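# Raise the dumbbell out of its cradle and hold it

## Task

Raise the whole dumbbell so every part of it sits at least three finger-widths above where it rested in its cradle, and keep it there in a firm, motionless grasp.

## Robot and tools

Robot: two arms, left_arm and right_arm, each with 7 revolute joints and a parallel two-pad gripper. The names are labels only; left_arm stands on the +y side of the table. Each wrist carries a camera: cam_left_wrist and cam_right_wrist, both 896x504 pixels.

Frame: one shared world frame. Origin on the table surface midway between the arms, +x out over the table, +z up. Each result's state line reads left_arm: ... | right_arm: ..., giving end_effector_position (metres) and end_effector_quat_wxyz per gripper. That printed position may be slightly wrong, more so when the arm is stretched far. The point reported is between the closed pads; closed fingertips extend about 19 mm past it, open ones about 6 mm. Fingers point along the gripper's +z and close along its y axis. Closing pushes the tips roughly 13 mm further out, so keep clearance above the table.

Tool execute_actions, argument actions: a list holding zero or one item. Empty list: no command, just the current state. A wait item is {"steps": n}, n up to 300, sending nothing and returning once n control steps (1/30 s each) have elapsed since the previous result; your writing time is part of that. A motion item is {"rows": [...], "steps": n}, n from 1 to 15 (default 15). rows holds 1 to 15 rows; one row per step, the final row reused if rows run out. Optional pictures (true/false) chooses whether camera images come back; by default they do. A refused call moves nothing.

Each row is exactly 18 numbers, one list covering both arms, always full even if one arm is idle: left_arm's 7 joint targets, its gripper position, its gripper speed, then the same 9 for right_arm. Joint values are absolute target angles in radians, in column order: waist, shoulder, upper arm roll, elbow, forearm roll, wrist pitch, wrist roll. Stated ranges: waist, upper arm roll, forearm roll and wrist roll -69.115 to 69.115; shoulder -2.250 to 2.250; elbow -2.580 to 2.580; wrist pitch -2.100 to 2.100. True ends may differ by up to 0.013 rad. A target more than 0.013 rad beyond an end, and further out than the joint's last reported angle, gets the call refused; targets slightly past the real end are clipped there, and a 'joint sent to its limit' line may appear (possibly about an earlier motion). No such line does not prove there is room left.

Gripper position is an absolute opening in [-1, 1]: +1 fully open (85 mm), 0 about 41 mm, pads touching near -0.8, -1 closes until blocked. Gripper speed in [-1, 1]: about 20 mm/s at -1, 85 at 0, 150 at +1. Grip force is not settable; a full close gives roughly 190 to 235 N per pad, a bit more on wide objects. To grab, send -1 and keep sending it. For a gentler grasp, open, then request a position just under the object's width; each extra millimetre squeezes harder. To release, request wider than the object. Fingers stay put after stopping until the position number changes by 0.01 or more, but re-close by themselves (not past the request) if the object yields, force drops sharply, or it slips away. To keep a gripper unchanged, repeat its previous two numbers; 0 is a real command, not 'no change'. position_measured_pct is about 50 - 50*position: 0 fully open; stopping below about 90 means something is held or in the way; about 90 or above means pads met on nothing or something very thin.

Motion limits: joints have speed and acceleration caps and move in a coordinated way, arriving together; reversing stops them together. Each step, the commanded angle stays within 0.304 rad of the measured one for the first four joints and 0.266 rad for the last three, and if the targets would displace the gripper over 70 mm from its measured spot they are all scaled back. After a large move the arm may not have arrived when the result returns. Between calls the arms keep heading for the last row sent, until they all nearly stop or any step is HELD; after that only a new action resumes travel or pushing.

Result lines: Joint positions and Joint velocities, one block per arm in column order (rad, rad/s). 'joint command not followed' means a clearance check altered or blocked joint targets on some steps; the rest of the row still ran. HELD marks steps where your row, or part of it, was not sent. TORQUE FAULT: contact torque hit a joint's load limit (49.6 N m for the first four joints, 31.2 N m for the last three, held weight included); that arm halts 10 s and drops the rest of the call. MOTOR HOT appears from 60 °C; at 75 °C an OVER-TEMPERATURE FAULT makes that arm brake weakly and sag until cooled. Holding loads heats motors, even while you are composing a reply. Any stop is penalised.

Tool zoom_image: camera (cam_left_wrist or cam_right_wrist) and region [x0, y0, x1, y1] in pixels of that camera's most recent image, origin top-left, at most 504 by 504; returns an enlarged view.

Tool finished_scene: scene (integer 1 or 2) ends that scene permanently, grades it, and starts the next; the goal must hold at that moment. Its result gives the next task. Replying without any tool call ends everything.

Calibration: each camera has pinhole+radial intrinsics K and distortion D, and T_world_to_cam mapping world points into the camera frame. cam_left_wrist: K=[[640.828, 0, 448.852], [0, 640.828, 253.453], [0, 0, 1]], pos_world=[0.283154, 0.467082, 0.133495]. cam_right_wrist: K=[[644.425, 0, 449.014], [0, 644.425, 252.18], [0, 0, 1]], pos_world=[0.369529, -0.287331, 0.357081]. Wrist camera poses follow the reported joints; expect errors near 0.5 degrees and 2.5 mm per axis, and picture results list changed camera numbers.

Avoid: knocking or placing anything off the table (fails the task), arms colliding or pressing on each other (can end the scene), drops, slips, slams and hard shoves. Brief external tugs on a held part may occur, so grip securely. Faster, smoother, lower-effort motion is preferred.

Each tool is called after "Call:" as a command line: name --argument value for each argument, lists and objects as JSON in quotes; but a table of rows of numbers goes row by row, as --pt "numbers of a row", without its own name.

## Session

Call:
execute_actions --actions '[]'

Scene clock: 0.00 s of 4800.00 s.
left_arm: end_effector_position=(+0.3418, +0.3256, +0.1680) position_measured_pct=0.0 end_effector_quat_wxyz=(+0.194, +0.151, +0.673, -0.697) | right_arm: end_effector_position=(+0.4246, -0.2929, +0.1998) position_measured_pct=0.0 end_effector_quat_wxyz=(-0.002, +0.014, +1.000, -0.001)
Joint positions: left_arm=[-1.342  1.196  0.341  1.722  0.592  1.642 -0.094] | right_arm=[-0.058  0.431  0.002  1.659  0.     1.055  1.518]
Joint velocities: left_arm=[ 0.     0.     0.001  0.    -0.    -0.001 -0.   ] | right_arm=[0.    0.001 0.    0.001 0.    0.    0.   ]
Motor temperatures (°C, as the motors report them): left_arm=[38 32 31 32 40 39 34] | right_arm=[32 33 30 33 35 41 41]

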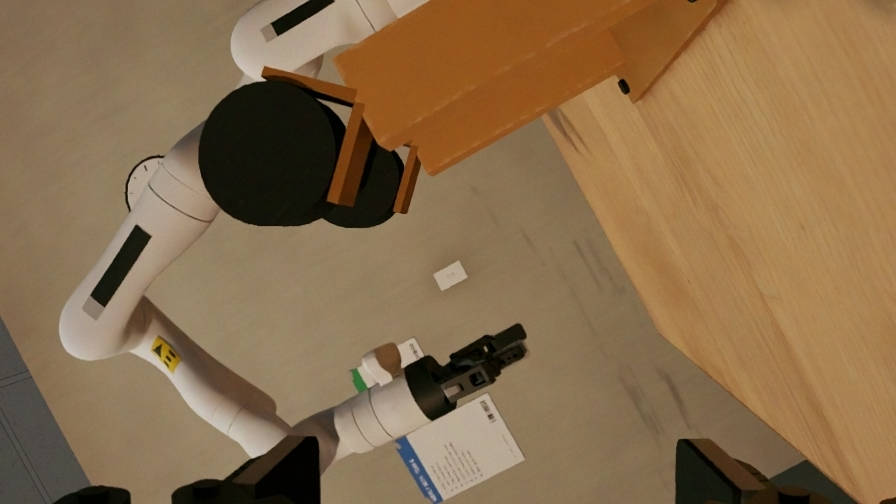

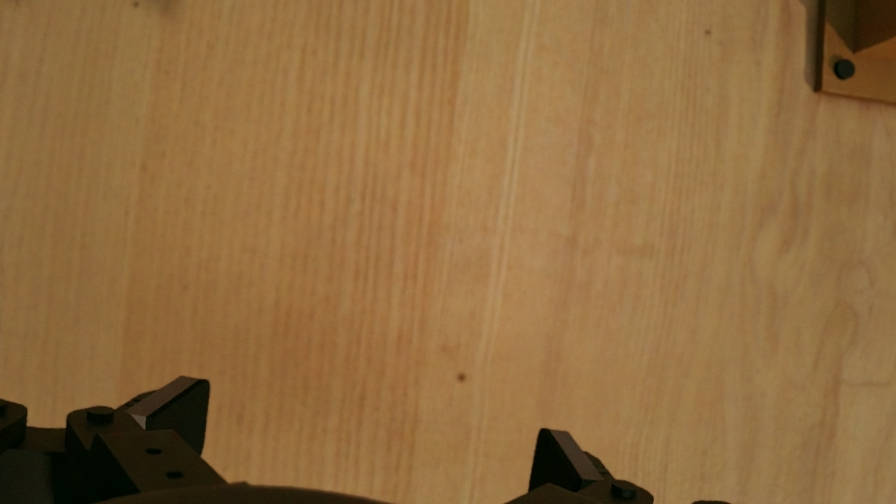

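Call:
execute_actions --actions '[{"rows":[[-1.342,1.196,0.341,1.722,0.592,1.642,-0.094,1,0,-0.058,0.072,0,1.32,0,1.75,1.518,1,0]]}]' --pictures false

Call:
execute_actions --actions '[{"steps":45}]' --pictures false

Call:
execute_actions --actions '[{"rows":[[-1.342,1.196,0.341,1.722,0.592,1.642,-0.094,1,0,-0.87,0.072,0,1.32,0,1.75,0.70,1,0]]}]' --pictures false

Call:
execute_actions --actions '[{"steps":60}]'

Scene clock: 93.77 s of 4800.00 s.
left_arm: end_effector_position=(+0.3417, +0.3255, +0.1682) position_measured_pct=0.0 end_effector_quat_wxyz=(+0.194, +0.151, +0.673, -0.698) | right_arm: end_effector_position=(+0.4209, -0.2923, +0.3999) position_measured_pct=0.0 end_effector_quat_wxyz=(+0.102, +0.013, +0.995, +0.004)
Joint positions: left_arm=[-1.342  1.196  0.341  1.722  0.592  1.642 -0.094] | right_arm=[-0.058  0.158  0.     1.399  0.     1.379  1.518]
Joint velocities: left_arm=[-0.     0.001  0.002 -0.001  0.    -0.001 -0.002] | right_arm=[ 0.    -0.504 -0.003 -0.499 -0.001  1.21  -0.   ]
Motor temperatures (°C, as the motors report them): left_arm=[38 34 31 32 40 40 34] | right_arm=[32 35 30 33 35 41 41]
Steps of this call (steps 1 to 90: nothing new was sent; then 90.27 s passed at rest; steps 91 to 105: all 15 steps of this action). Readings (joint positions | what the end effector reports):
91: left_arm=[-1.342 1.196 0.341 1.722 0.592 1.642 -0.094] | right_arm=[-0.058 0.430 0.002 1.658 0.000 1.056 1.518] | left_arm position_measured_pct=0.0 | right_arm position_measured_pct=0.0
92: left_arm=[-1.342 1.196 0.341 1.722 0.592 1.642 -0.094] | right_arm=[-0.058 0.425 0.002 1.654 0.000 1.060 1.518] | left_arm position_measured_pct=0.0 | right_arm position_measured_pct=0.0
94: left_arm=[-1.342 1.196 0.341 1.722 0.592 1.642 -0.094] | right_arm=[-0.058 0.397 0.002 1.629 0.000 1.082 1.518] | left_arm position_measured_pct=0.0 | right_arm position_measured_pct=0.0
98: left_arm=[-1.342 1.196 0.341 1.722 0.592 1.642 -0.094] | right_arm=[-0.058 0.308 0.001 1.544 0.000 1.160 1.518] | left_arm position_measured_pct=0.0 | right_arm position_measured_pct=0.0
105: the state above

Scene clock: 95.27 s of 4800.00 s.
left_arm: end_effector_position=(+0.3417, +0.3255, +0.1682) position_measured_pct=0.0 end_effector_quat_wxyz=(+0.194, +0.151, +0.673, -0.698) | right_arm: end_effector_position=(+0.3166, -0.2949, +0.4491) position_measured_pct=0.0 end_effector_quat_wxyz=(-0.000, +0.013, +1.000, -0.000)
Joint positions: left_arm=[-1.342  1.196  0.341  1.722  0.592  1.642 -0.094] | right_arm=[-0.058  0.072  0.     1.32   0.     1.75   1.518]
Joint velocities: left_arm=[-0.     0.003 -0.001  0.    -0.     0.001 -0.001] | right_arm=[ 0.     0.001 -0.001 -0.001 -0.     0.    -0.   ]
Motor temperatures (°C, as the motors report them): left_arm=[38 34 31 32 40 40 34] | right_arm=[32 35 30 33 35 41 41]
Steps of this call (steps 1 to 30: the robot went on to your last target; steps 31 to 45: nothing new was sent). Readings (joint positions | what the end effector reports):
1: left_arm=[-1.342 1.196 0.341 1.722 0.592 1.642 -0.094] | right_arm=[-0.058 0.142 0.000 1.384 0.000 1.420 1.518] | left_arm position_measured_pct=0.0 | right_arm position_measured_pct=0.0
2: left_arm=[-1.342 1.196 0.341 1.722 0.592 1.642 -0.094] | right_arm=[-0.058 0.130 0.000 1.372 0.000 1.461 1.518] | left_arm position_measured_pct=0.0 | right_arm position_measured_pct=0.0
4: left_arm=[-1.342 1.196 0.341 1.722 0.592 1.642 -0.094] | right_arm=[-0.058 0.110 0.000 1.353 0.000 1.542 1.518] | left_arm position_measured_pct=0.0 | right_arm position_measured_pct=0.0
8: left_arm=[-1.342 1.196 0.341 1.722 0.592 1.642 -0.094] | right_arm=[-0.058 0.082 0.000 1.328 -0.000 1.700 1.518] | left_arm position_measured_pct=0.0 | right_arm position_measured_pct=0.0
45: the state above
All arms were judged still, so your last target was given up. Only a new action makes them travel on or press farther. Fingers that are still opening or closing keep moving.

Scene clock: 95.77 s of 4800.00 s.
left_arm: end_effector_position=(+0.3417, +0.3255, +0.1682) position_measured_pct=0.0 end_effector_quat_wxyz=(+0.194, +0.151, +0.673, -0.698) | right_arm: end_effector_position=(+0.2941, -0.1558, +0.4489) position_measured_pct=0.0 end_effector_quat_wxyz=(-0.000, -0.018, +1.000, -0.000)
Joint positions: left_arm=[-1.342  1.196  0.341  1.722  0.592  1.642 -0.094] | right_arm=[-0.475  0.073  0.     1.32   0.     1.75   1.162]
Joint velocities: left_arm=[-0.    -0.     0.001 -0.     0.     0.001  0.001] | right_arm=[-1.119 -0.    -0.001 -0.001 -0.001  0.001 -0.981]
Motor temperatures (°C, as the motors report them): left_arm=[38 34 31 32 40 40 34] | right_arm=[32 35 30 33 35 41 41]
Steps of this call (steps 1 to 15: all 15 steps of this action). Readings (joint positions | what the end effector reports):
1: left_arm=[-1.342 1.196 0.341 1.722 0.592 1.642 -0.094] | right_arm=[-0.059 0.072 0.000 1.320 0.000 1.750 1.518] | left_arm position_measured_pct=0.0 | right_arm position_measured_pct=0.0
2: left_arm=[-1.342 1.196 0.341 1.722 0.592 1.642 -0.094] | right_arm=[-0.066 0.072 0.001 1.320 0.001 1.750 1.514] | left_arm position_measured_pct=0.0 | right_arm position_measured_pct=0.0
4: left_arm=[-1.342 1.196 0.341 1.722 0.592 1.642 -0.094] | right_arm=[-0.095 0.072 0.002 1.320 0.001 1.750 1.492] | left_arm position_measured_pct=0.0 | right_arm position_measured_pct=0.0
8: left_arm=[-1.342 1.196 0.341 1.722 0.592 1.642 -0.094] | right_arm=[-0.217 0.072 0.002 1.320 0.001 1.750 1.390] | left_arm position_measured_pct=0.0 | right_arm position_measured_pct=0.0
15: the state above

Scene clock: 97.77 s of 4800.00 s.
left_arm: end_effector_position=(+0.3417, +0.3255, +0.1682) position_measured_pct=0.0 end_effector_quat_wxyz=(+0.194, +0.151, +0.673, -0.698) | right_arm: end_effector_position=(+0.2220, -0.0432, +0.4491) position_measured_pct=0.0 end_effector_quat_wxyz=(-0.000, +0.016, +1.000, -0.000)
Joint positions: left_arm=[-1.342  1.196  0.341  1.722  0.592  1.642 -0.094] | right_arm=[-0.87   0.072  0.     1.32   0.     1.75   0.7  ]
Joint velocities: left_arm=[-0.    -0.001  0.001 -0.     0.001  0.002 -0.001] | right_arm=[-0.001  0.    -0.    -0.001  0.    -0.    -0.   ]
Motor temperatures (°C, as the motors report them): left_arm=[38 34 31 32 40 40 34] | right_arm=[32 35 30 33 35 41 41]
Steps of this call (steps 1 to 30: the robot went on to your last target; steps 31 to 60: nothing new was sent). Readings (joint positions | what the end effector reports):
1: left_arm=[-1.342 1.196 0.341 1.722 0.592 1.642 -0.094] | right_arm=[-0.513 0.073 0.000 1.320 0.000 1.750 1.129] | left_arm position_measured_pct=0.0 | right_arm position_measured_pct=0.0
2: left_arm=[-1.342 1.196 0.341 1.722 0.592 1.642 -0.094] | right_arm=[-0.550 0.073 0.000 1.320 0.000 1.750 1.097] | left_arm position_measured_pct=0.0 | right_arm position_measured_pct=0.0
4: left_arm=[-1.342 1.196 0.341 1.722 0.592 1.642 -0.094] | right_arm=[-0.625 0.073 0.000 1.320 0.000 1.750 1.031] | left_arm position_measured_pct=0.0 | right_arm position_measured_pct=0.0
8: left_arm=[-1.342 1.196 0.341 1.722 0.592 1.642 -0.094] | right_arm=[-0.756 0.073 -0.001 1.320 -0.001 1.750 0.876] | left_arm position_measured_pct=0.0 | right_arm position_measured_pct=0.0
60: the state above
All arms were judged still, so your last target was given up. Only a new action makes them travel on or press farther. Fingers that are still opening or closing keep moving.
camera_calibration (this result's frames):
cam_left_wrist: T_world_to_cam=[[0.450193, -0.0961931, -0.887735, 0.0360749], [0.892928, 0.0459317, 0.44785, -0.334069], [-0.00230486, -0.994302, 0.106572, 0.450805], [0, 0, 0, 1]] pos_world=[0.283098, 0.467051, 0.133595]
cam_right_wrist: T_world_to_cam=[[-0.120202, 0.991475, 0.0502957, 0.026671], [0.992668, 0.119387, 0.0189195, -0.172139], [0.0127535, 0.0522011, -0.998555, 0.605124], [0, 0, 0, 1]] pos_world=[0.166365, -0.0374807, 0.606165]

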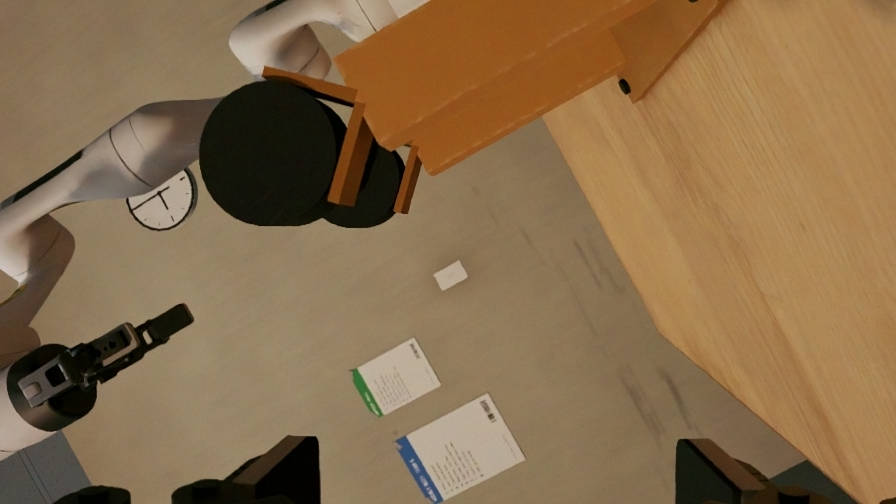

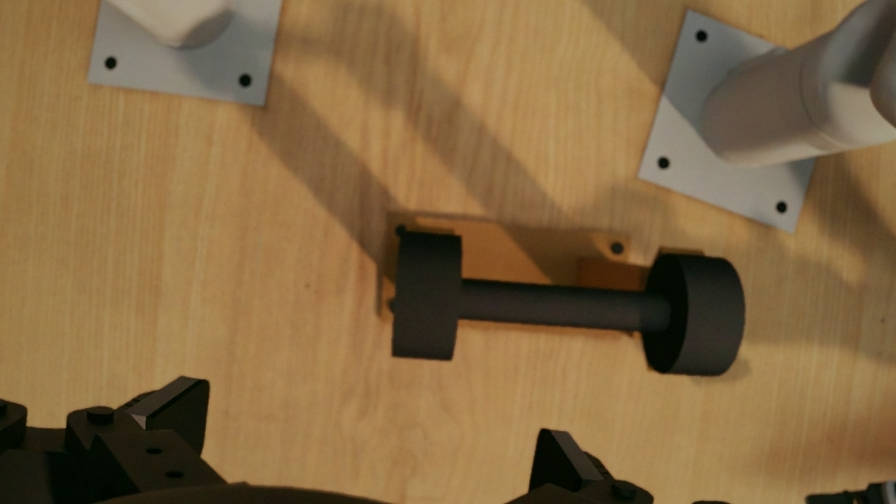

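Call:
execute_actions --actions '[{"rows":[[-1.342,1.196,0.341,1.722,0.592,1.642,-0.094,1,0,-1.072,0.2005,0,1.4545,0,1.4866,2.075,1,0]]}]' --pictures false

Call:
execute_actions --actions '[{"steps":60}]'

Scene clock: 139.57 s of 4800.00 s.
left_arm: end_effector_position=(+0.3417, +0.3255, +0.1682) position_measured_pct=0.0 end_effector_quat_wxyz=(+0.194, +0.151, +0.673, -0.698) | right_arm: end_effector_position=(+0.2030, +0.0430, +0.3677) position_measured_pct=0.0 end_effector_quat_wxyz=(+0.000, -0.304, +0.953, +0.000)
Joint positions: left_arm=[-1.342  1.196  0.341  1.722  0.592  1.642 -0.094] | right_arm=[-1.052  0.189 -0.     1.443 -0.     1.509  1.168]
Joint velocities: left_arm=[ 0.     0.001  0.002 -0.001 -0.     0.001  0.   ] | right_arm=[-0.127  0.077  0.002  0.08   0.    -0.155  1.215]
Motor temperatures (°C, as the motors report them): left_arm=[38 34 31 32 40 40 34] | right_arm=[32 34 30 33 35 41 41]
Steps of this call (steps 1 to 90: nothing new was sent; then 38.30 s passed at rest; steps 91 to 105: all 15 steps of this action). Readings (joint positions | what the end effector reports):
91: left_arm=[-1.342 1.196 0.341 1.722 0.592 1.642 -0.094] | right_arm=[-0.871 0.073 0.000 1.320 0.000 1.749 0.701] | left_arm position_measured_pct=0.0 | right_arm position_measured_pct=0.0
92: left_arm=[-1.342 1.196 0.341 1.722 0.592 1.642 -0.094] | right_arm=[-0.878 0.076 0.001 1.323 0.001 1.744 0.706] | left_arm position_measured_pct=0.0 | right_arm position_measured_pct=0.0
94: left_arm=[-1.342 1.196 0.341 1.722 0.592 1.642 -0.094] | right_arm=[-0.907 0.093 0.002 1.340 0.001 1.711 0.740] | left_arm position_measured_pct=0.0 | right_arm position_measured_pct=0.0
98: left_arm=[-1.342 1.196 0.341 1.722 0.592 1.642 -0.094] | right_arm=[-0.990 0.148 -0.000 1.398 -0.000 1.597 0.884] | left_arm position_measured_pct=0.0 | right_arm position_measured_pct=0.0
105: the state above

Scene clock: 141.57 s of 4800.00 s.
left_arm: end_effector_position=(+0.3417, +0.3255, +0.1682) position_measured_pct=0.0 end_effector_quat_wxyz=(+0.194, +0.151, +0.673, -0.698) | right_arm: end_effector_position=(+0.1988, +0.0509, +0.3594) position_measured_pct=0.0 end_effector_quat_wxyz=(+0.000, +0.698, -0.716, +0.000)
Joint positions: left_arm=[-1.342  1.196  0.341  1.722  0.592  1.642 -0.094] | right_arm=[-1.072  0.201  0.     1.454  0.     1.487  2.075]
Joint velocities: left_arm=[ 0.     0.     0.    -0.001 -0.     0.001  0.001] | right_arm=[ 0.001  0.     0.001  0.001 -0.002  0.001 -0.   ]
Motor temperatures (°C, as the motors report them): left_arm=[38 34 31 32 40 40 34] | right_arm=[32 34 30 33 35 41 41]
Steps of this call (steps 1 to 45: the robot went on to your last target; steps 46 to 60: nothing new was sent). Readings (joint positions | what the end effector reports):
1: left_arm=[-1.342 1.196 0.341 1.722 0.592 1.642 -0.094] | right_arm=[-1.056 0.191 -0.000 1.445 -0.000 1.504 1.209] | left_arm position_measured_pct=0.0 | right_arm position_measured_pct=0.0
2: left_arm=[-1.342 1.196 0.341 1.722 0.592 1.642 -0.094] | right_arm=[-1.059 0.193 -0.000 1.447 -0.000 1.501 1.249] | left_arm position_measured_pct=0.0 | right_arm position_measured_pct=0.0
4: left_arm=[-1.342 1.196 0.341 1.722 0.592 1.642 -0.094] | right_arm=[-1.063 0.196 -0.000 1.450 -0.000 1.495 1.330] | left_arm position_measured_pct=0.0 | right_arm position_measured_pct=0.0
8: left_arm=[-1.342 1.196 0.341 1.722 0.592 1.642 -0.094] | right_arm=[-1.068 0.199 -0.000 1.453 -0.000 1.490 1.493] | left_arm position_measured_pct=0.0 | right_arm position_measured_pct=0.0
60: the state above
All arms were judged still, so your last target was given up. Only a new action makes them travel on or press farther. Fingers that are still opening or closing keep moving.
camera_calibration (this result's frames):
cam_left_wrist: T_world_to_cam=[[0.450193, -0.096193, -0.887735, 0.0360748], [0.892928, 0.0459316, 0.44785, -0.334069], [-0.00230494, -0.994302, 0.106572, 0.450805], [0, 0, 0, 1]] pos_world=[0.283098, 0.467051, 0.133595]
cam_right_wrist: T_world_to_cam=[[-0.990694, -0.126364, 0.0505685, 0.164862], [-0.125537, 0.991903, 0.0192205, 0.0191462], [-0.0525878, 0.0126934, -0.998536, 0.525941], [0, 0, 0, 1]] pos_world=[0.19339, -0.0048346, 0.516466]

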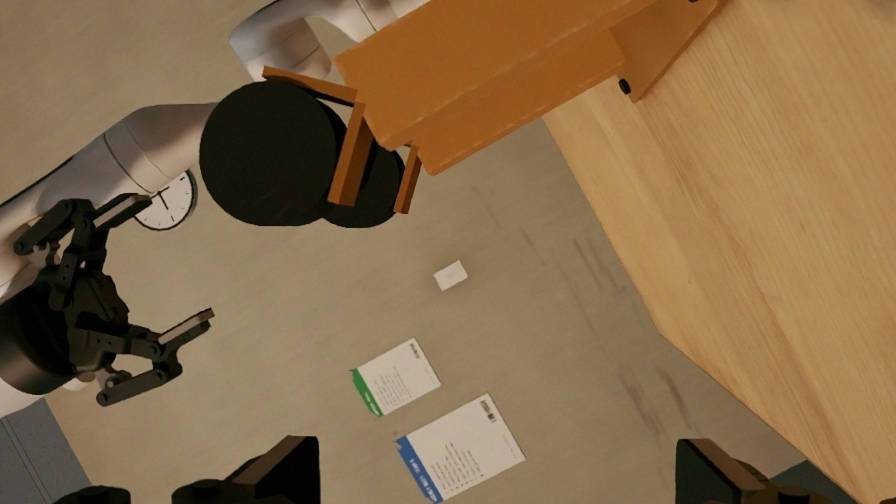

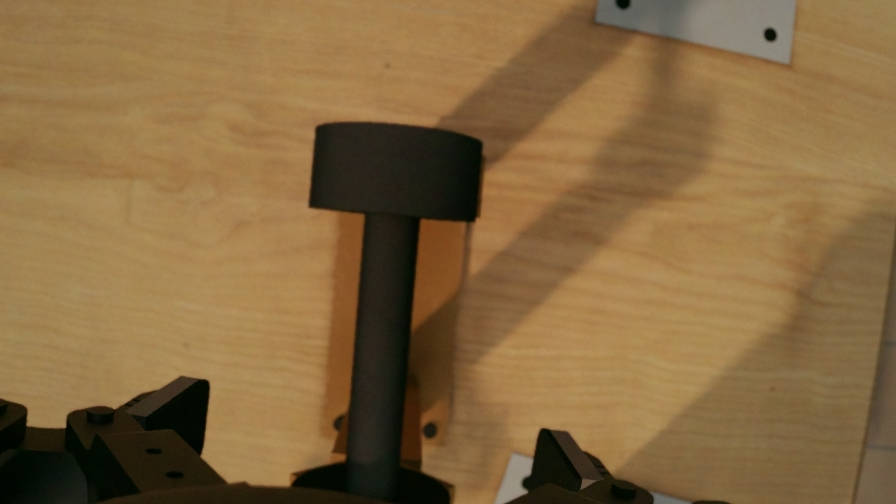

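Call:
execute_actions --actions '[{"rows":[[-1.342,1.196,0.341,1.722,0.592,1.642,-0.094,1,0,-1.06,0.2745,0,1.7475,0,1.1196,2.075,1,0]]}]' --pictures false

Call:
execute_actions --actions '[{"steps":30}]'

Scene clock: 156.70 s of 4800.00 s.
left_arm: end_effector_position=(+0.3417, +0.3255, +0.1682) position_measured_pct=0.0 end_effector_quat_wxyz=(+0.194, +0.151, +0.673, -0.698) | right_arm: end_effector_position=(+0.2027, +0.0485, +0.2434) position_measured_pct=0.0 end_effector_quat_wxyz=(-0.000, +0.694, -0.720, +0.000)
Joint positions: left_arm=[-1.342  1.196  0.341  1.722  0.592  1.642 -0.094] | right_arm=[-1.06   0.273  0.     1.742  0.     1.126  2.075]
Joint velocities: left_arm=[-0.     0.001  0.001  0.     0.001 -0.     0.001] | right_arm=[ 0.005  0.034  0.001  0.151  0.    -0.237  0.   ]
Motor temperatures (°C, as the motors report them): left_arm=[38 34 31 32 40 40 34] | right_arm=[32 34 30 33 35 41 41]
Steps of this call (steps 1 to 90: nothing new was sent; then 11.63 s passed at rest; steps 91 to 105: all 15 steps of this action). Readings (joint positions | what the end effector reports):
91: left_arm=[-1.342 1.196 0.341 1.722 0.592 1.642 -0.094] | right_arm=[-1.072 0.201 -0.000 1.455 -0.000 1.486 2.075] | left_arm position_measured_pct=0.0 | right_arm position_measured_pct=0.0
92: left_arm=[-1.342 1.196 0.341 1.722 0.592 1.642 -0.094] | right_arm=[-1.072 0.202 -0.000 1.460 -0.000 1.482 2.075] | left_arm position_measured_pct=0.0 | right_arm position_measured_pct=0.0
94: left_arm=[-1.342 1.196 0.341 1.722 0.592 1.642 -0.094] | right_arm=[-1.070 0.208 -0.000 1.486 -0.000 1.459 2.075] | left_arm position_measured_pct=0.0 | right_arm position_measured_pct=0.0
98: left_arm=[-1.342 1.196 0.341 1.722 0.592 1.642 -0.094] | right_arm=[-1.066 0.237 -0.000 1.597 0.000 1.346 2.075] | left_arm position_measured_pct=0.0 | right_arm position_measured_pct=0.0
105: the state above

Scene clock: 157.70 s of 4800.00 s.
left_arm: end_effector_position=(+0.3417, +0.3255, +0.1682) position_measured_pct=0.0 end_effector_quat_wxyz=(+0.194, +0.151, +0.673, -0.698) | right_arm: end_effector_position=(+0.2027, +0.0481, +0.2414) position_measured_pct=0.0 end_effector_quat_wxyz=(+0.000, +0.694, -0.720, +0.000)
Joint positions: left_arm=[-1.342  1.196  0.341  1.722  0.592  1.642 -0.094] | right_arm=[-1.06   0.275  0.     1.747 -0.     1.12   2.075]
Joint velocities: left_arm=[ 0.     0.     0.001 -0.     0.001  0.001  0.001] | right_arm=[ 0.     0.001  0.    -0.001  0.    -0.     0.   ]
Motor temperatures (°C, as the motors report them): left_arm=[38 34 31 32 40 40 34] | right_arm=[32 34 30 33 35 41 41]
Steps of this call (steps 1 to 15: the robot went on to your last target; steps 16 to 30: nothing new was sent). Readings (joint positions | what the end effector reports):
1: left_arm=[-1.342 1.196 0.341 1.722 0.592 1.642 -0.094] | right_arm=[-1.060 0.274 0.000 1.745 0.000 1.122 2.075] | left_arm position_measured_pct=0.0 | right_arm position_measured_pct=0.0
2: left_arm=[-1.342 1.196 0.341 1.722 0.592 1.642 -0.094] | right_arm=[-1.060 0.274 0.000 1.746 0.000 1.120 2.075] | left_arm position_measured_pct=0.0 | right_arm position_measured_pct=0.0
4: left_arm=[-1.342 1.196 0.341 1.722 0.592 1.642 -0.094] | right_arm=[-1.060 0.274 0.000 1.747 -0.000 1.120 2.075] | left_arm position_measured_pct=0.0 | right_arm position_measured_pct=0.0
8: left_arm=[-1.342 1.196 0.341 1.722 0.592 1.642 -0.094] | right_arm=[-1.060 0.274 0.000 1.747 0.000 1.120 2.075] | left_arm position_measured_pct=0.0 | right_arm position_measured_pct=0.0
30: the state above
All arms were judged still, so your last target was given up. Only a new action makes them travel on or press farther. Fingers that are still opening or closing keep moving.
camera_calibration (this result's frames):
cam_left_wrist: T_world_to_cam=[[0.450193, -0.0961931, -0.887735, 0.0360748], [0.892928, 0.0459317, 0.44785, -0.334069], [-0.00230484, -0.994302, 0.106572, 0.450805], [0, 0, 0, 1]] pos_world=[0.283098, 0.467051, 0.133595]
cam_right_wrist: T_world_to_cam=[[-0.992139, -0.114467, 0.0505678, 0.174059], [-0.113625, 0.993338, 0.0192218, 0.0221649], [-0.0524311, 0.0133249, -0.998536, 0.408331], [0, 0, 0, 1]] pos_world=[0.196618, -0.00753426, 0.398505]

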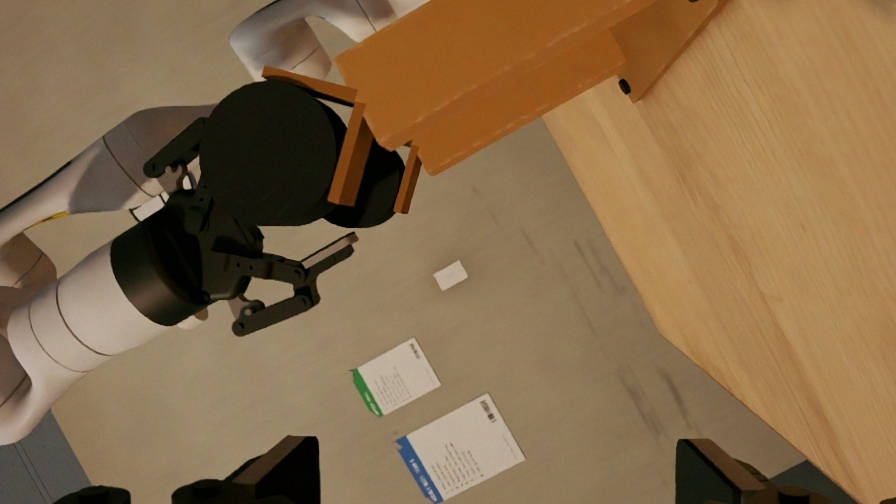

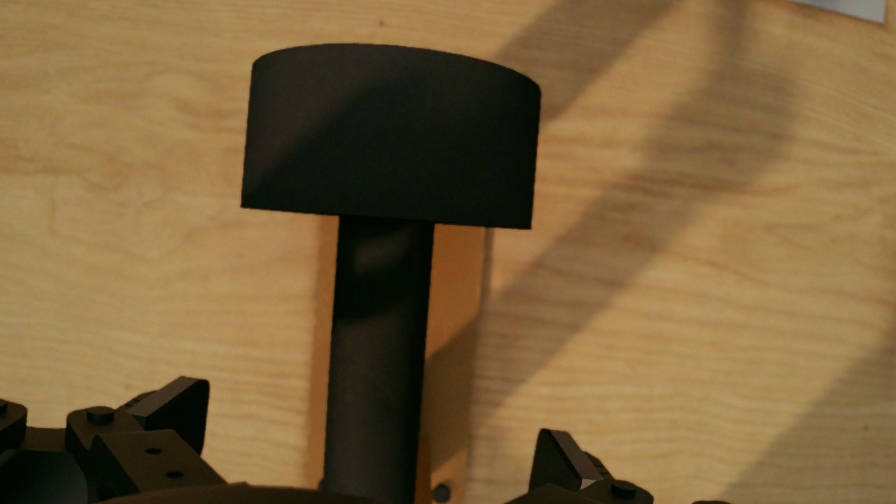

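Call:
execute_actions --actions '[{"rows":[[-1.342,1.196,0.341,1.722,0.592,1.642,-0.094,1,0,-1.06,0.279,0,1.76,0,1.1026,2.075,1,0]],"steps":10}]' --pictures false

Call:
execute_actions --actions '[{"rows":[[-1.342,1.196,0.341,1.722,0.592,1.642,-0.094,1,0,-1.06,0.279,0,1.76,0,1.1026,2.075,-1,0]]}]' --pictures false

Call:
execute_actions --actions '[{"steps":20}]'

Scene clock: 176.43 s of 4800.00 s.
left_arm: end_effector_position=(+0.3417, +0.3255, +0.1682) position_measured_pct=0.0 end_effector_quat_wxyz=(+0.194, +0.151, +0.673, -0.698) | right_arm: end_effector_position=(+0.2024, +0.0476, +0.2362) position_measured_pct=0.0 end_effector_quat_wxyz=(-0.000, +0.694, -0.720, -0.000)
Joint positions: left_arm=[-1.342  1.196  0.341  1.722  0.592  1.642 -0.094] | right_arm=[-1.06   0.279  0.     1.76   0.     1.103  2.075]
Joint velocities: left_arm=[-0.     0.002  0.    -0.     0.    -0.001 -0.001] | right_arm=[-0.001  0.     0.001  0.001 -0.     0.    -0.   ]
Motor temperatures (°C, as the motors report them): left_arm=[38 35 31 32 40 40 34] | right_arm=[32 35 30 33 35 41 41]
Steps of this call (steps 1 to 90: nothing new was sent; then 15.40 s passed at rest; steps 91 to 100: all 10 steps of this action). Readings (joint positions | what the end effector reports):
91: left_arm=[-1.342 1.196 0.341 1.722 0.592 1.642 -0.094] | right_arm=[-1.060 0.275 0.000 1.748 0.000 1.119 2.075] | left_arm position_measured_pct=0.0 | right_arm position_measured_pct=0.0
92: left_arm=[-1.342 1.196 0.341 1.722 0.592 1.642 -0.094] | right_arm=[-1.060 0.276 0.000 1.753 0.000 1.113 2.075] | left_arm position_measured_pct=0.0 | right_arm position_measured_pct=0.0
94: left_arm=[-1.342 1.196 0.341 1.722 0.592 1.642 -0.094] | right_arm=[-1.060 0.279 -0.000 1.759 -0.000 1.104 2.075] | left_arm position_measured_pct=0.0 | right_arm position_measured_pct=0.0
98: left_arm=[-1.342 1.196 0.341 1.722 0.592 1.642 -0.094] | right_arm=[-1.060 0.279 -0.000 1.760 0.000 1.103 2.075] | left_arm position_measured_pct=0.0 | right_arm position_measured_pct=0.0
100: the state above

Scene clock: 176.93 s of 4800.00 s.
left_arm: end_effector_position=(+0.3417, +0.3255, +0.1682) position_measured_pct=0.0 end_effector_quat_wxyz=(+0.194, +0.151, +0.673, -0.698) | right_arm: end_effector_position=(+0.2024, +0.0476, +0.2361) position_measured_pct=36.5 end_effector_quat_wxyz=(+0.000, +0.694, -0.720, +0.000)
Joint positions: left_arm=[-1.342  1.196  0.341  1.722  0.592  1.642 -0.094] | right_arm=[-1.06   0.279  0.     1.76   0.     1.103  2.075]
Joint velocities: left_arm=[ 0.     0.001 -0.001  0.     0.    -0.001 -0.   ] | right_arm=[ 0.     0.001  0.    -0.001 -0.     0.    -0.   ]
Motor temperatures (°C, as the motors report them): left_arm=[38 35 31 32 40 40 34] | right_arm=[32 35 30 33 35 41 41]
Steps of this call (steps 1 to 15: all 15 steps of this action). Readings (joint positions | what the end effector reports):
1: left_arm=[-1.342 1.196 0.341 1.722 0.592 1.642 -0.094] | right_arm=[-1.060 0.279 0.000 1.760 0.000 1.103 2.075] | left_arm position_measured_pct=0.0 | right_arm position_measured_pct=0.0
2: left_arm=[-1.342 1.196 0.341 1.722 0.592 1.642 -0.094] | right_arm=[-1.060 0.279 0.000 1.760 0.000 1.103 2.075] | left_arm position_measured_pct=0.0 | right_arm position_measured_pct=0.4
4: left_arm=[-1.342 1.196 0.341 1.722 0.592 1.642 -0.094] | right_arm=[-1.060 0.279 0.000 1.760 0.000 1.103 2.075] | left_arm position_measured_pct=0.0 | right_arm position_measured_pct=4.4
8: left_arm=[-1.342 1.196 0.341 1.722 0.592 1.642 -0.094] | right_arm=[-1.060 0.279 0.000 1.760 0.000 1.103 2.075] | left_arm position_measured_pct=0.0 | right_arm position_measured_pct=15.9
15: the state above

Scene clock: 177.60 s of 4800.00 s.
left_arm: end_effector_position=(+0.3417, +0.3255, +0.1682) position_measured_pct=0.0 end_effector_quat_wxyz=(+0.194, +0.151, +0.673, -0.698) | right_arm: end_effector_position=(+0.2025, +0.0476, +0.2367) position_measured_pct=70.2 end_effector_quat_wxyz=(-0.001, +0.695, -0.719, +0.001)
Joint positions: left_arm=[-1.342  1.196  0.341  1.722  0.592  1.642 -0.094] | right_arm=[-1.06   0.278 -0.     1.76   0.002  1.103  2.077]
Joint velocities: left_arm=[ 0.     0.002 -0.     0.    -0.    -0.001  0.001] | right_arm=[-0.001  0.001  0.    -0.     0.     0.001 -0.   ]
Motor temperatures (°C, as the motors report them): left_arm=[38 35 31 32 40 40 34] | right_arm=[32 35 30 33 35 41 41]
Steps of this call (steps 1 to 15: the robot went on to your last target; steps 16 to 20: nothing new was sent). Readings (joint positions | what the end effector reports):
1: left_arm=[-1.342 1.196 0.341 1.722 0.592 1.642 -0.094] | right_arm=[-1.060 0.279 0.000 1.760 0.000 1.103 2.075] | left_arm position_measured_pct=0.0 | right_arm position_measured_pct=39.7
2: left_arm=[-1.342 1.196 0.341 1.722 0.592 1.642 -0.094] | right_arm=[-1.060 0.279 0.000 1.760 0.000 1.103 2.075] | left_arm position_measured_pct=0.0 | right_arm position_measured_pct=42.5
4: left_arm=[-1.342 1.196 0.341 1.722 0.592 1.642 -0.094] | right_arm=[-1.060 0.279 0.000 1.760 0.000 1.103 2.075] | left_arm position_measured_pct=0.0 | right_arm position_measured_pct=48.4
8: left_arm=[-1.342 1.196 0.341 1.722 0.592 1.642 -0.094] | right_arm=[-1.060 0.279 0.000 1.760 -0.000 1.103 2.075] | left_arm position_measured_pct=0.0 | right_arm position_measured_pct=60.7
20: the state above
All arms were judged still, so your last target was given up. Only a new action makes them travel on or press farther. Fingers that are still opening or closing keep moving.
camera_calibration (this result's frames):
cam_left_wrist: T_world_to_cam=[[0.450193, -0.0961931, -0.887735, 0.0360748], [0.892928, 0.0459317, 0.44785, -0.334069], [-0.00230487, -0.994302, 0.106572, 0.450805], [0, 0, 0, 1]] pos_world=[0.283098, 0.467051, 0.133595]
cam_right_wrist: T_world_to_cam=[[-0.991823, -0.117872, 0.0489263, 0.174578], [-0.117058, 0.99294, 0.0191947, 0.0234147], [-0.0508434, 0.0133105, -0.998618, 0.403289], [0, 0, 0, 1]] pos_world=[0.196396, -0.00803948, 0.393741]

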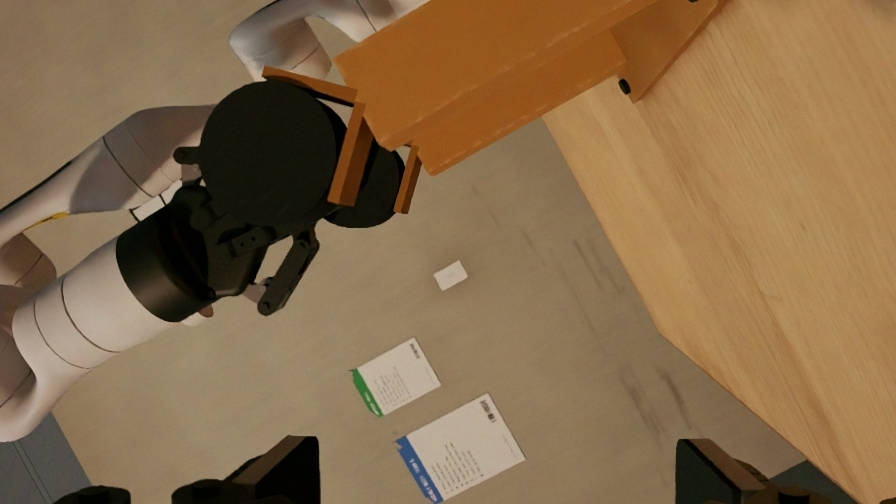

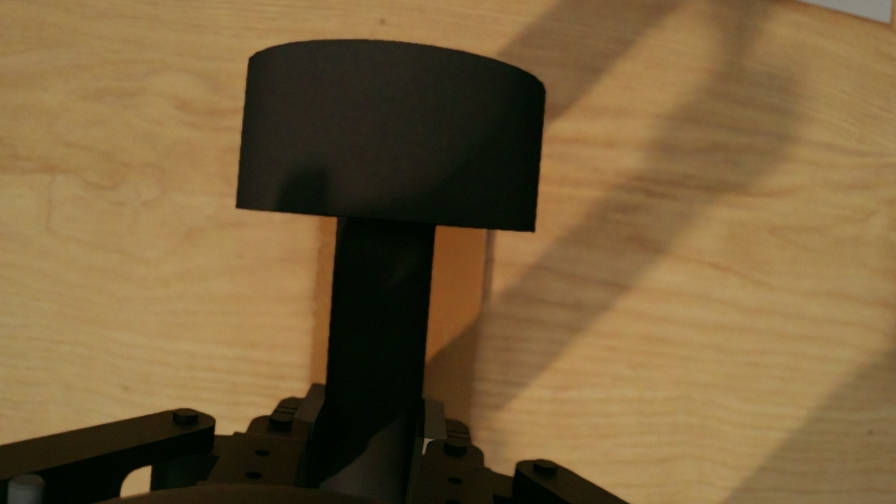

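Call:
execute_actions --actions '[{"rows":[[-1.342,1.196,0.341,1.722,0.592,1.642,-0.094,1,0,-1.06,0.273,0,1.738,0,1.131,2.075,-1,0],[-1.342,1.196,0.341,1.722,0.592,1.642,-0.094,1,0,-1.06,0.273,0,1.738,0,1.131,2.075,-1,0],[-1.342,1.196,0.341,1.722,0.592,1.642,-0.094,1,0,-1.06,0.273,0,1.738,0,1.131,2.075,-1,0],[-1.342,1.196,0.341,1.722,0.592,1.642,-0.094,1,0,-1.06,0.273,0,1.738,0,1.131,2.075,-1,0],[-1.342,1.196,0.341,1.722,0.592,1.642,-0.094,1,0,-1.06,0.265,0,1.71,0,1.167,2.075,-1,0]]}]'

Scene clock: 188.63 s of 4800.00 s.
left_arm: end_effector_position=(+0.3417, +0.3255, +0.1682) position_measured_pct=0.0 end_effector_quat_wxyz=(+0.194, +0.151, +0.673, -0.698) | right_arm: end_effector_position=(+0.2038, +0.0499, +0.2559) position_measured_pct=70.2 end_effector_quat_wxyz=(+0.000, +0.694, -0.720, +0.000)
Joint positions: left_arm=[-1.342  1.196  0.341  1.722  0.592  1.642 -0.094] | right_arm=[-1.06   0.265  0.     1.71   0.     1.167  2.075]
Joint velocities: left_arm=[ 0.     0.002 -0.001  0.001 -0.001  0.002  0.001] | right_arm=[-0.001  0.001  0.    -0.001 -0.     0.    -0.   ]
Motor temperatures (°C, as the motors report them): left_arm=[38 35 31 32 40 40 34] | right_arm=[32 35 30 33 35 41 41]
Steps of this call (steps 1 to 90: nothing new was sent; then 7.53 s passed at rest; steps 91 to 105: all 15 steps of this action). Readings (joint positions | what the end effector reports):
91: left_arm=[-1.342 1.196 0.341 1.722 0.592 1.642 -0.094] | right_arm=[-1.060 0.278 -0.000 1.759 0.002 1.104 2.077] | left_arm position_measured_pct=0.0 | right_arm position_measured_pct=70.2
92: left_arm=[-1.342 1.196 0.341 1.722 0.592 1.642 -0.094] | right_arm=[-1.061 0.277 -0.001 1.755 0.001 1.110 2.077] | left_arm position_measured_pct=0.0 | right_arm position_measured_pct=70.2
94: left_arm=[-1.342 1.196 0.341 1.722 0.592 1.642 -0.094] | right_arm=[-1.060 0.275 -0.000 1.742 -0.000 1.127 2.075] | left_arm position_measured_pct=0.0 | right_arm position_measured_pct=70.2
98: left_arm=[-1.342 1.196 0.341 1.722 0.592 1.642 -0.094] | right_arm=[-1.060 0.267 0.000 1.716 0.000 1.160 2.075] | left_arm position_measured_pct=0.0 | right_arm position_measured_pct=70.2
105: the state above
camera_calibration (this result's frames):
cam_left_wrist: T_world_to_cam=[[0.450193, -0.096193, -0.887735, 0.0360749], [0.892928, 0.0459316, 0.447849, -0.334069], [-0.00230488, -0.994302, 0.106572, 0.450805], [0, 0, 0, 1]] pos_world=[0.283098, 0.467051, 0.133595]
cam_right_wrist: T_world_to_cam=[[-0.992124, -0.114457, 0.050888, 0.174541], [-0.113633, 0.993345, 0.0188045, 0.0203002], [-0.0527016, 0.0128738, -0.998527, 0.422876], [0, 0, 0, 1]] pos_world=[0.197759, -0.00563178, 0.412989]

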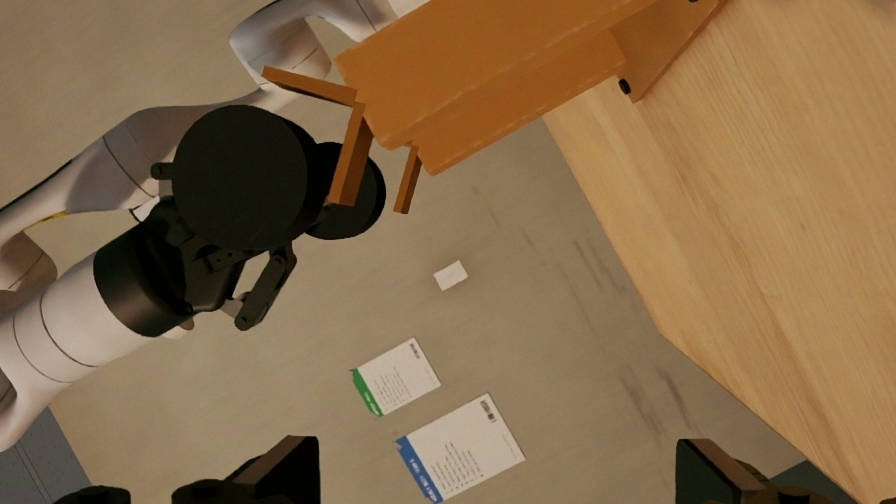

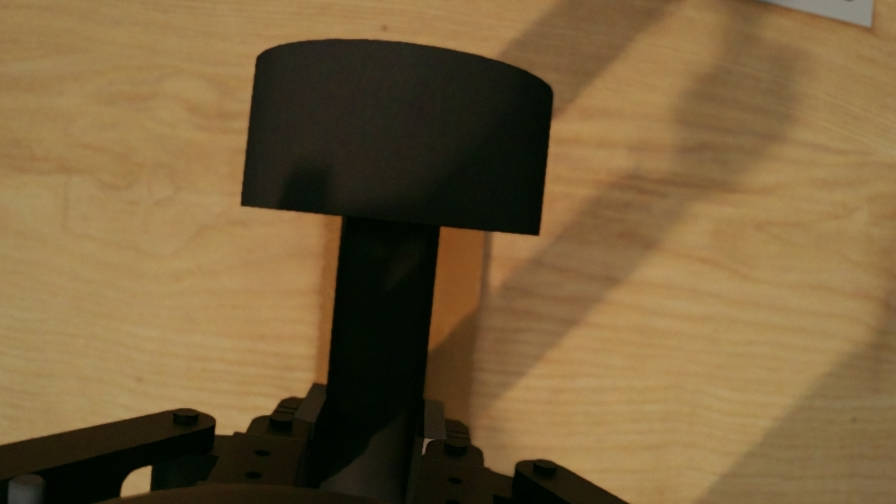

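Lifting works. Continue.

Call:
execute_actions --actions '[{"rows":[[-1.342,1.196,0.341,1.722,0.592,1.642,-0.094,1,0,-1.062,0.25,0,1.65,0,1.2416,2.075,-1,0],[-1.342,1.196,0.341,1.722,0.592,1.642,-0.094,1,0,-1.062,0.25,0,1.65,0,1.2416,2.075,-1,0],[-1.342,1.196,0.341,1.722,0.592,1.642,-0.094,1,0,-1.062,0.25,0,1.65,0,1.2416,2.075,-1,0],[-1.342,1.196,0.341,1.722,0.592,1.642,-0.094,1,0,-1.062,0.25,0,1.65,0,1.2416,2.075,-1,0],[-1.342,1.196,0.341,1.722,0.592,1.642,-0.094,1,0,-1.064,0.235,0,1.59,0,1.3166,2.075,-1,0],[-1.342,1.196,0.341,1.722,0.592,1.642,-0.094,1,0,-1.064,0.235,0,1.59,0,1.3166,2.075,-1,0],[-1.342,1.196,0.341,1.722,0.592,1.642,-0.094,1,0,-1.064,0.235,0,1.59,0,1.3166,2.075,-1,0],[-1.342,1.196,0.341,1.722,0.592,1.642,-0.094,1,0,-1.066,0.2193,0,1.528,0,1.394,2.075,-1,0]]}]' --pictures false

Call:
execute_actions --actions '[{"steps":40}]'

Scene clock: 203.17 s of 4800.00 s.
left_arm: end_effector_position=(+0.3417, +0.3255, +0.1682) position_measured_pct=0.0 end_effector_quat_wxyz=(+0.194, +0.151, +0.673, -0.698) | right_arm: end_effector_position=(+0.2028, +0.0528, +0.3288) position_measured_pct=70.2 end_effector_quat_wxyz=(-0.000, +0.696, -0.718, -0.000)
Joint positions: left_arm=[-1.342  1.196  0.341  1.722  0.592  1.642 -0.094] | right_arm=[-1.066  0.219 -0.     1.529 -0.     1.393  2.075]
Joint velocities: left_arm=[ 0.    -0.001  0.     0.001 -0.    -0.    -0.   ] | right_arm=[-0.     0.001  0.001 -0.012  0.003  0.017  0.   ]
Motor temperatures (°C, as the motors report them): left_arm=[38 35 31 32 40 40 34] | right_arm=[32 35 30 33 35 41 41]
Steps of this call (steps 1 to 15: the robot went on to your last target; steps 16 to 90: nothing new was sent; then 11.03 s passed at rest; steps 91 to 105: all 15 steps of this action). Readings (joint positions | what the end effector reports):
91: left_arm=[-1.342 1.196 0.341 1.722 0.592 1.642 -0.094] | right_arm=[-1.060 0.265 0.000 1.709 0.000 1.168 2.075] | left_arm position_measured_pct=0.0 | right_arm position_measured_pct=70.2
92: left_arm=[-1.342 1.196 0.341 1.722 0.592 1.642 -0.094] | right_arm=[-1.060 0.264 0.000 1.705 0.000 1.174 2.075] | left_arm position_measured_pct=0.0 | right_arm position_measured_pct=70.2
94: left_arm=[-1.342 1.196 0.341 1.722 0.592 1.642 -0.094] | right_arm=[-1.061 0.258 0.000 1.680 0.000 1.204 2.075] | left_arm position_measured_pct=0.0 | right_arm position_measured_pct=70.2
98: left_arm=[-1.342 1.196 0.341 1.722 0.592 1.642 -0.094] | right_arm=[-1.063 0.240 -0.000 1.610 -0.000 1.292 2.075] | left_arm position_measured_pct=0.0 | right_arm position_measured_pct=70.2
105: the state above

Scene clock: 204.50 s of 4800.00 s.
left_arm: end_effector_position=(+0.3417, +0.3255, +0.1682) position_measured_pct=0.0 end_effector_quat_wxyz=(+0.194, +0.151, +0.673, -0.698) | right_arm: end_effector_position=(+0.2028, +0.0530, +0.3290) position_measured_pct=70.2 end_effector_quat_wxyz=(-0.000, +0.696, -0.718, -0.000)
Joint positions: left_arm=[-1.342  1.196  0.341  1.722  0.592  1.642 -0.094] | right_arm=[-1.066  0.219 -0.     1.528  0.     1.394  2.075]
Joint velocities: left_arm=[-0.    -0.     0.    -0.     0.    -0.002 -0.001] | right_arm=[ 0.001  0.001 -0.     0.001  0.    -0.     0.   ]
Motor temperatures (°C, as the motors report them): left_arm=[38 35 31 32 40 40 34] | right_arm=[32 35 30 33 35 41 41]
Steps of this call (steps 1 to 15: the robot went on to your last target; steps 16 to 40: nothing new was sent). Readings (joint positions | what the end effector reports):
1: left_arm=[-1.342 1.196 0.341 1.722 0.592 1.642 -0.094] | right_arm=[-1.066 0.219 -0.000 1.529 0.000 1.394 2.075] | left_arm position_measured_pct=0.0 | right_arm position_measured_pct=70.2
2: left_arm=[-1.342 1.196 0.341 1.722 0.592 1.642 -0.094] | right_arm=[-1.066 0.219 0.000 1.528 0.000 1.394 2.075] | left_arm position_measured_pct=0.0 | right_arm position_measured_pct=70.2
4: left_arm=[-1.342 1.196 0.341 1.722 0.592 1.642 -0.094] | right_arm=[-1.066 0.219 -0.000 1.528 0.000 1.394 2.075] | left_arm position_measured_pct=0.0 | right_arm position_measured_pct=70.2
8: left_arm=[-1.342 1.196 0.341 1.722 0.592 1.642 -0.094] | right_arm=[-1.066 0.219 -0.000 1.528 -0.000 1.394 2.075] | left_arm position_measured_pct=0.0 | right_arm position_measured_pct=70.2
40: the state above
All arms were judged still, so your last target was given up. Only a new action makes them travel on or press farther. Fingers that are still opening or closing keep moving.
camera_calibration (this result's frames):
cam_left_wrist: T_world_to_cam=[[0.450193, -0.0961933, -0.887735, 0.0360749], [0.892928, 0.0459317, 0.44785, -0.334069], [-0.00230496, -0.994302, 0.106572, 0.450805], [0, 0, 0, 1]] pos_world=[0.283098, 0.467051, 0.133595]
cam_right_wrist: T_world_to_cam=[[-0.991443, -0.120431, 0.0503786, 0.170585], [-0.119586, 0.992633, 0.0194666, 0.016776], [-0.0523519, 0.0132754, -0.99854, 0.495689], [0, 0, 0, 1]] pos_world=[0.197082, -0.00268912, 0.486045]

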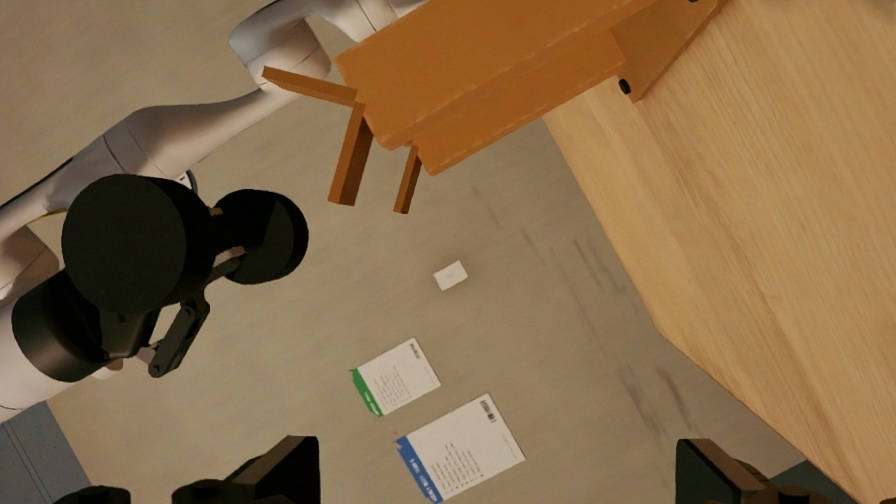

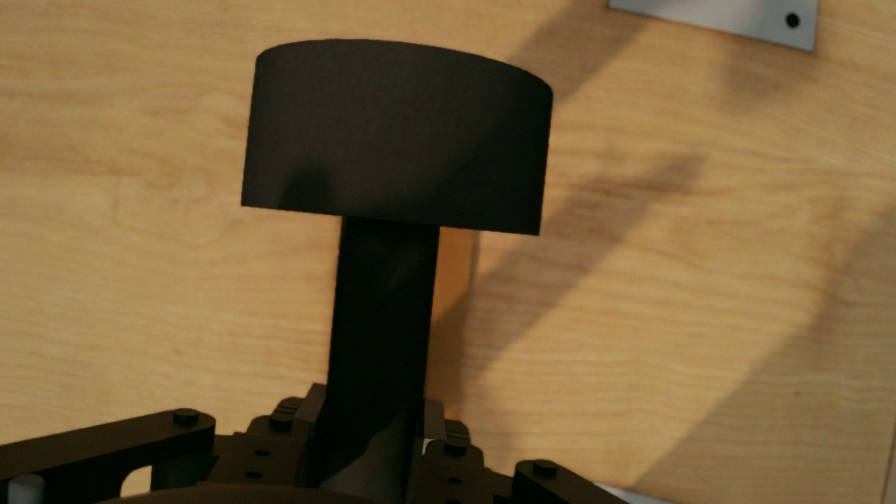

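Call:
finished_scene --scene 1

The scene is finished: the task was done.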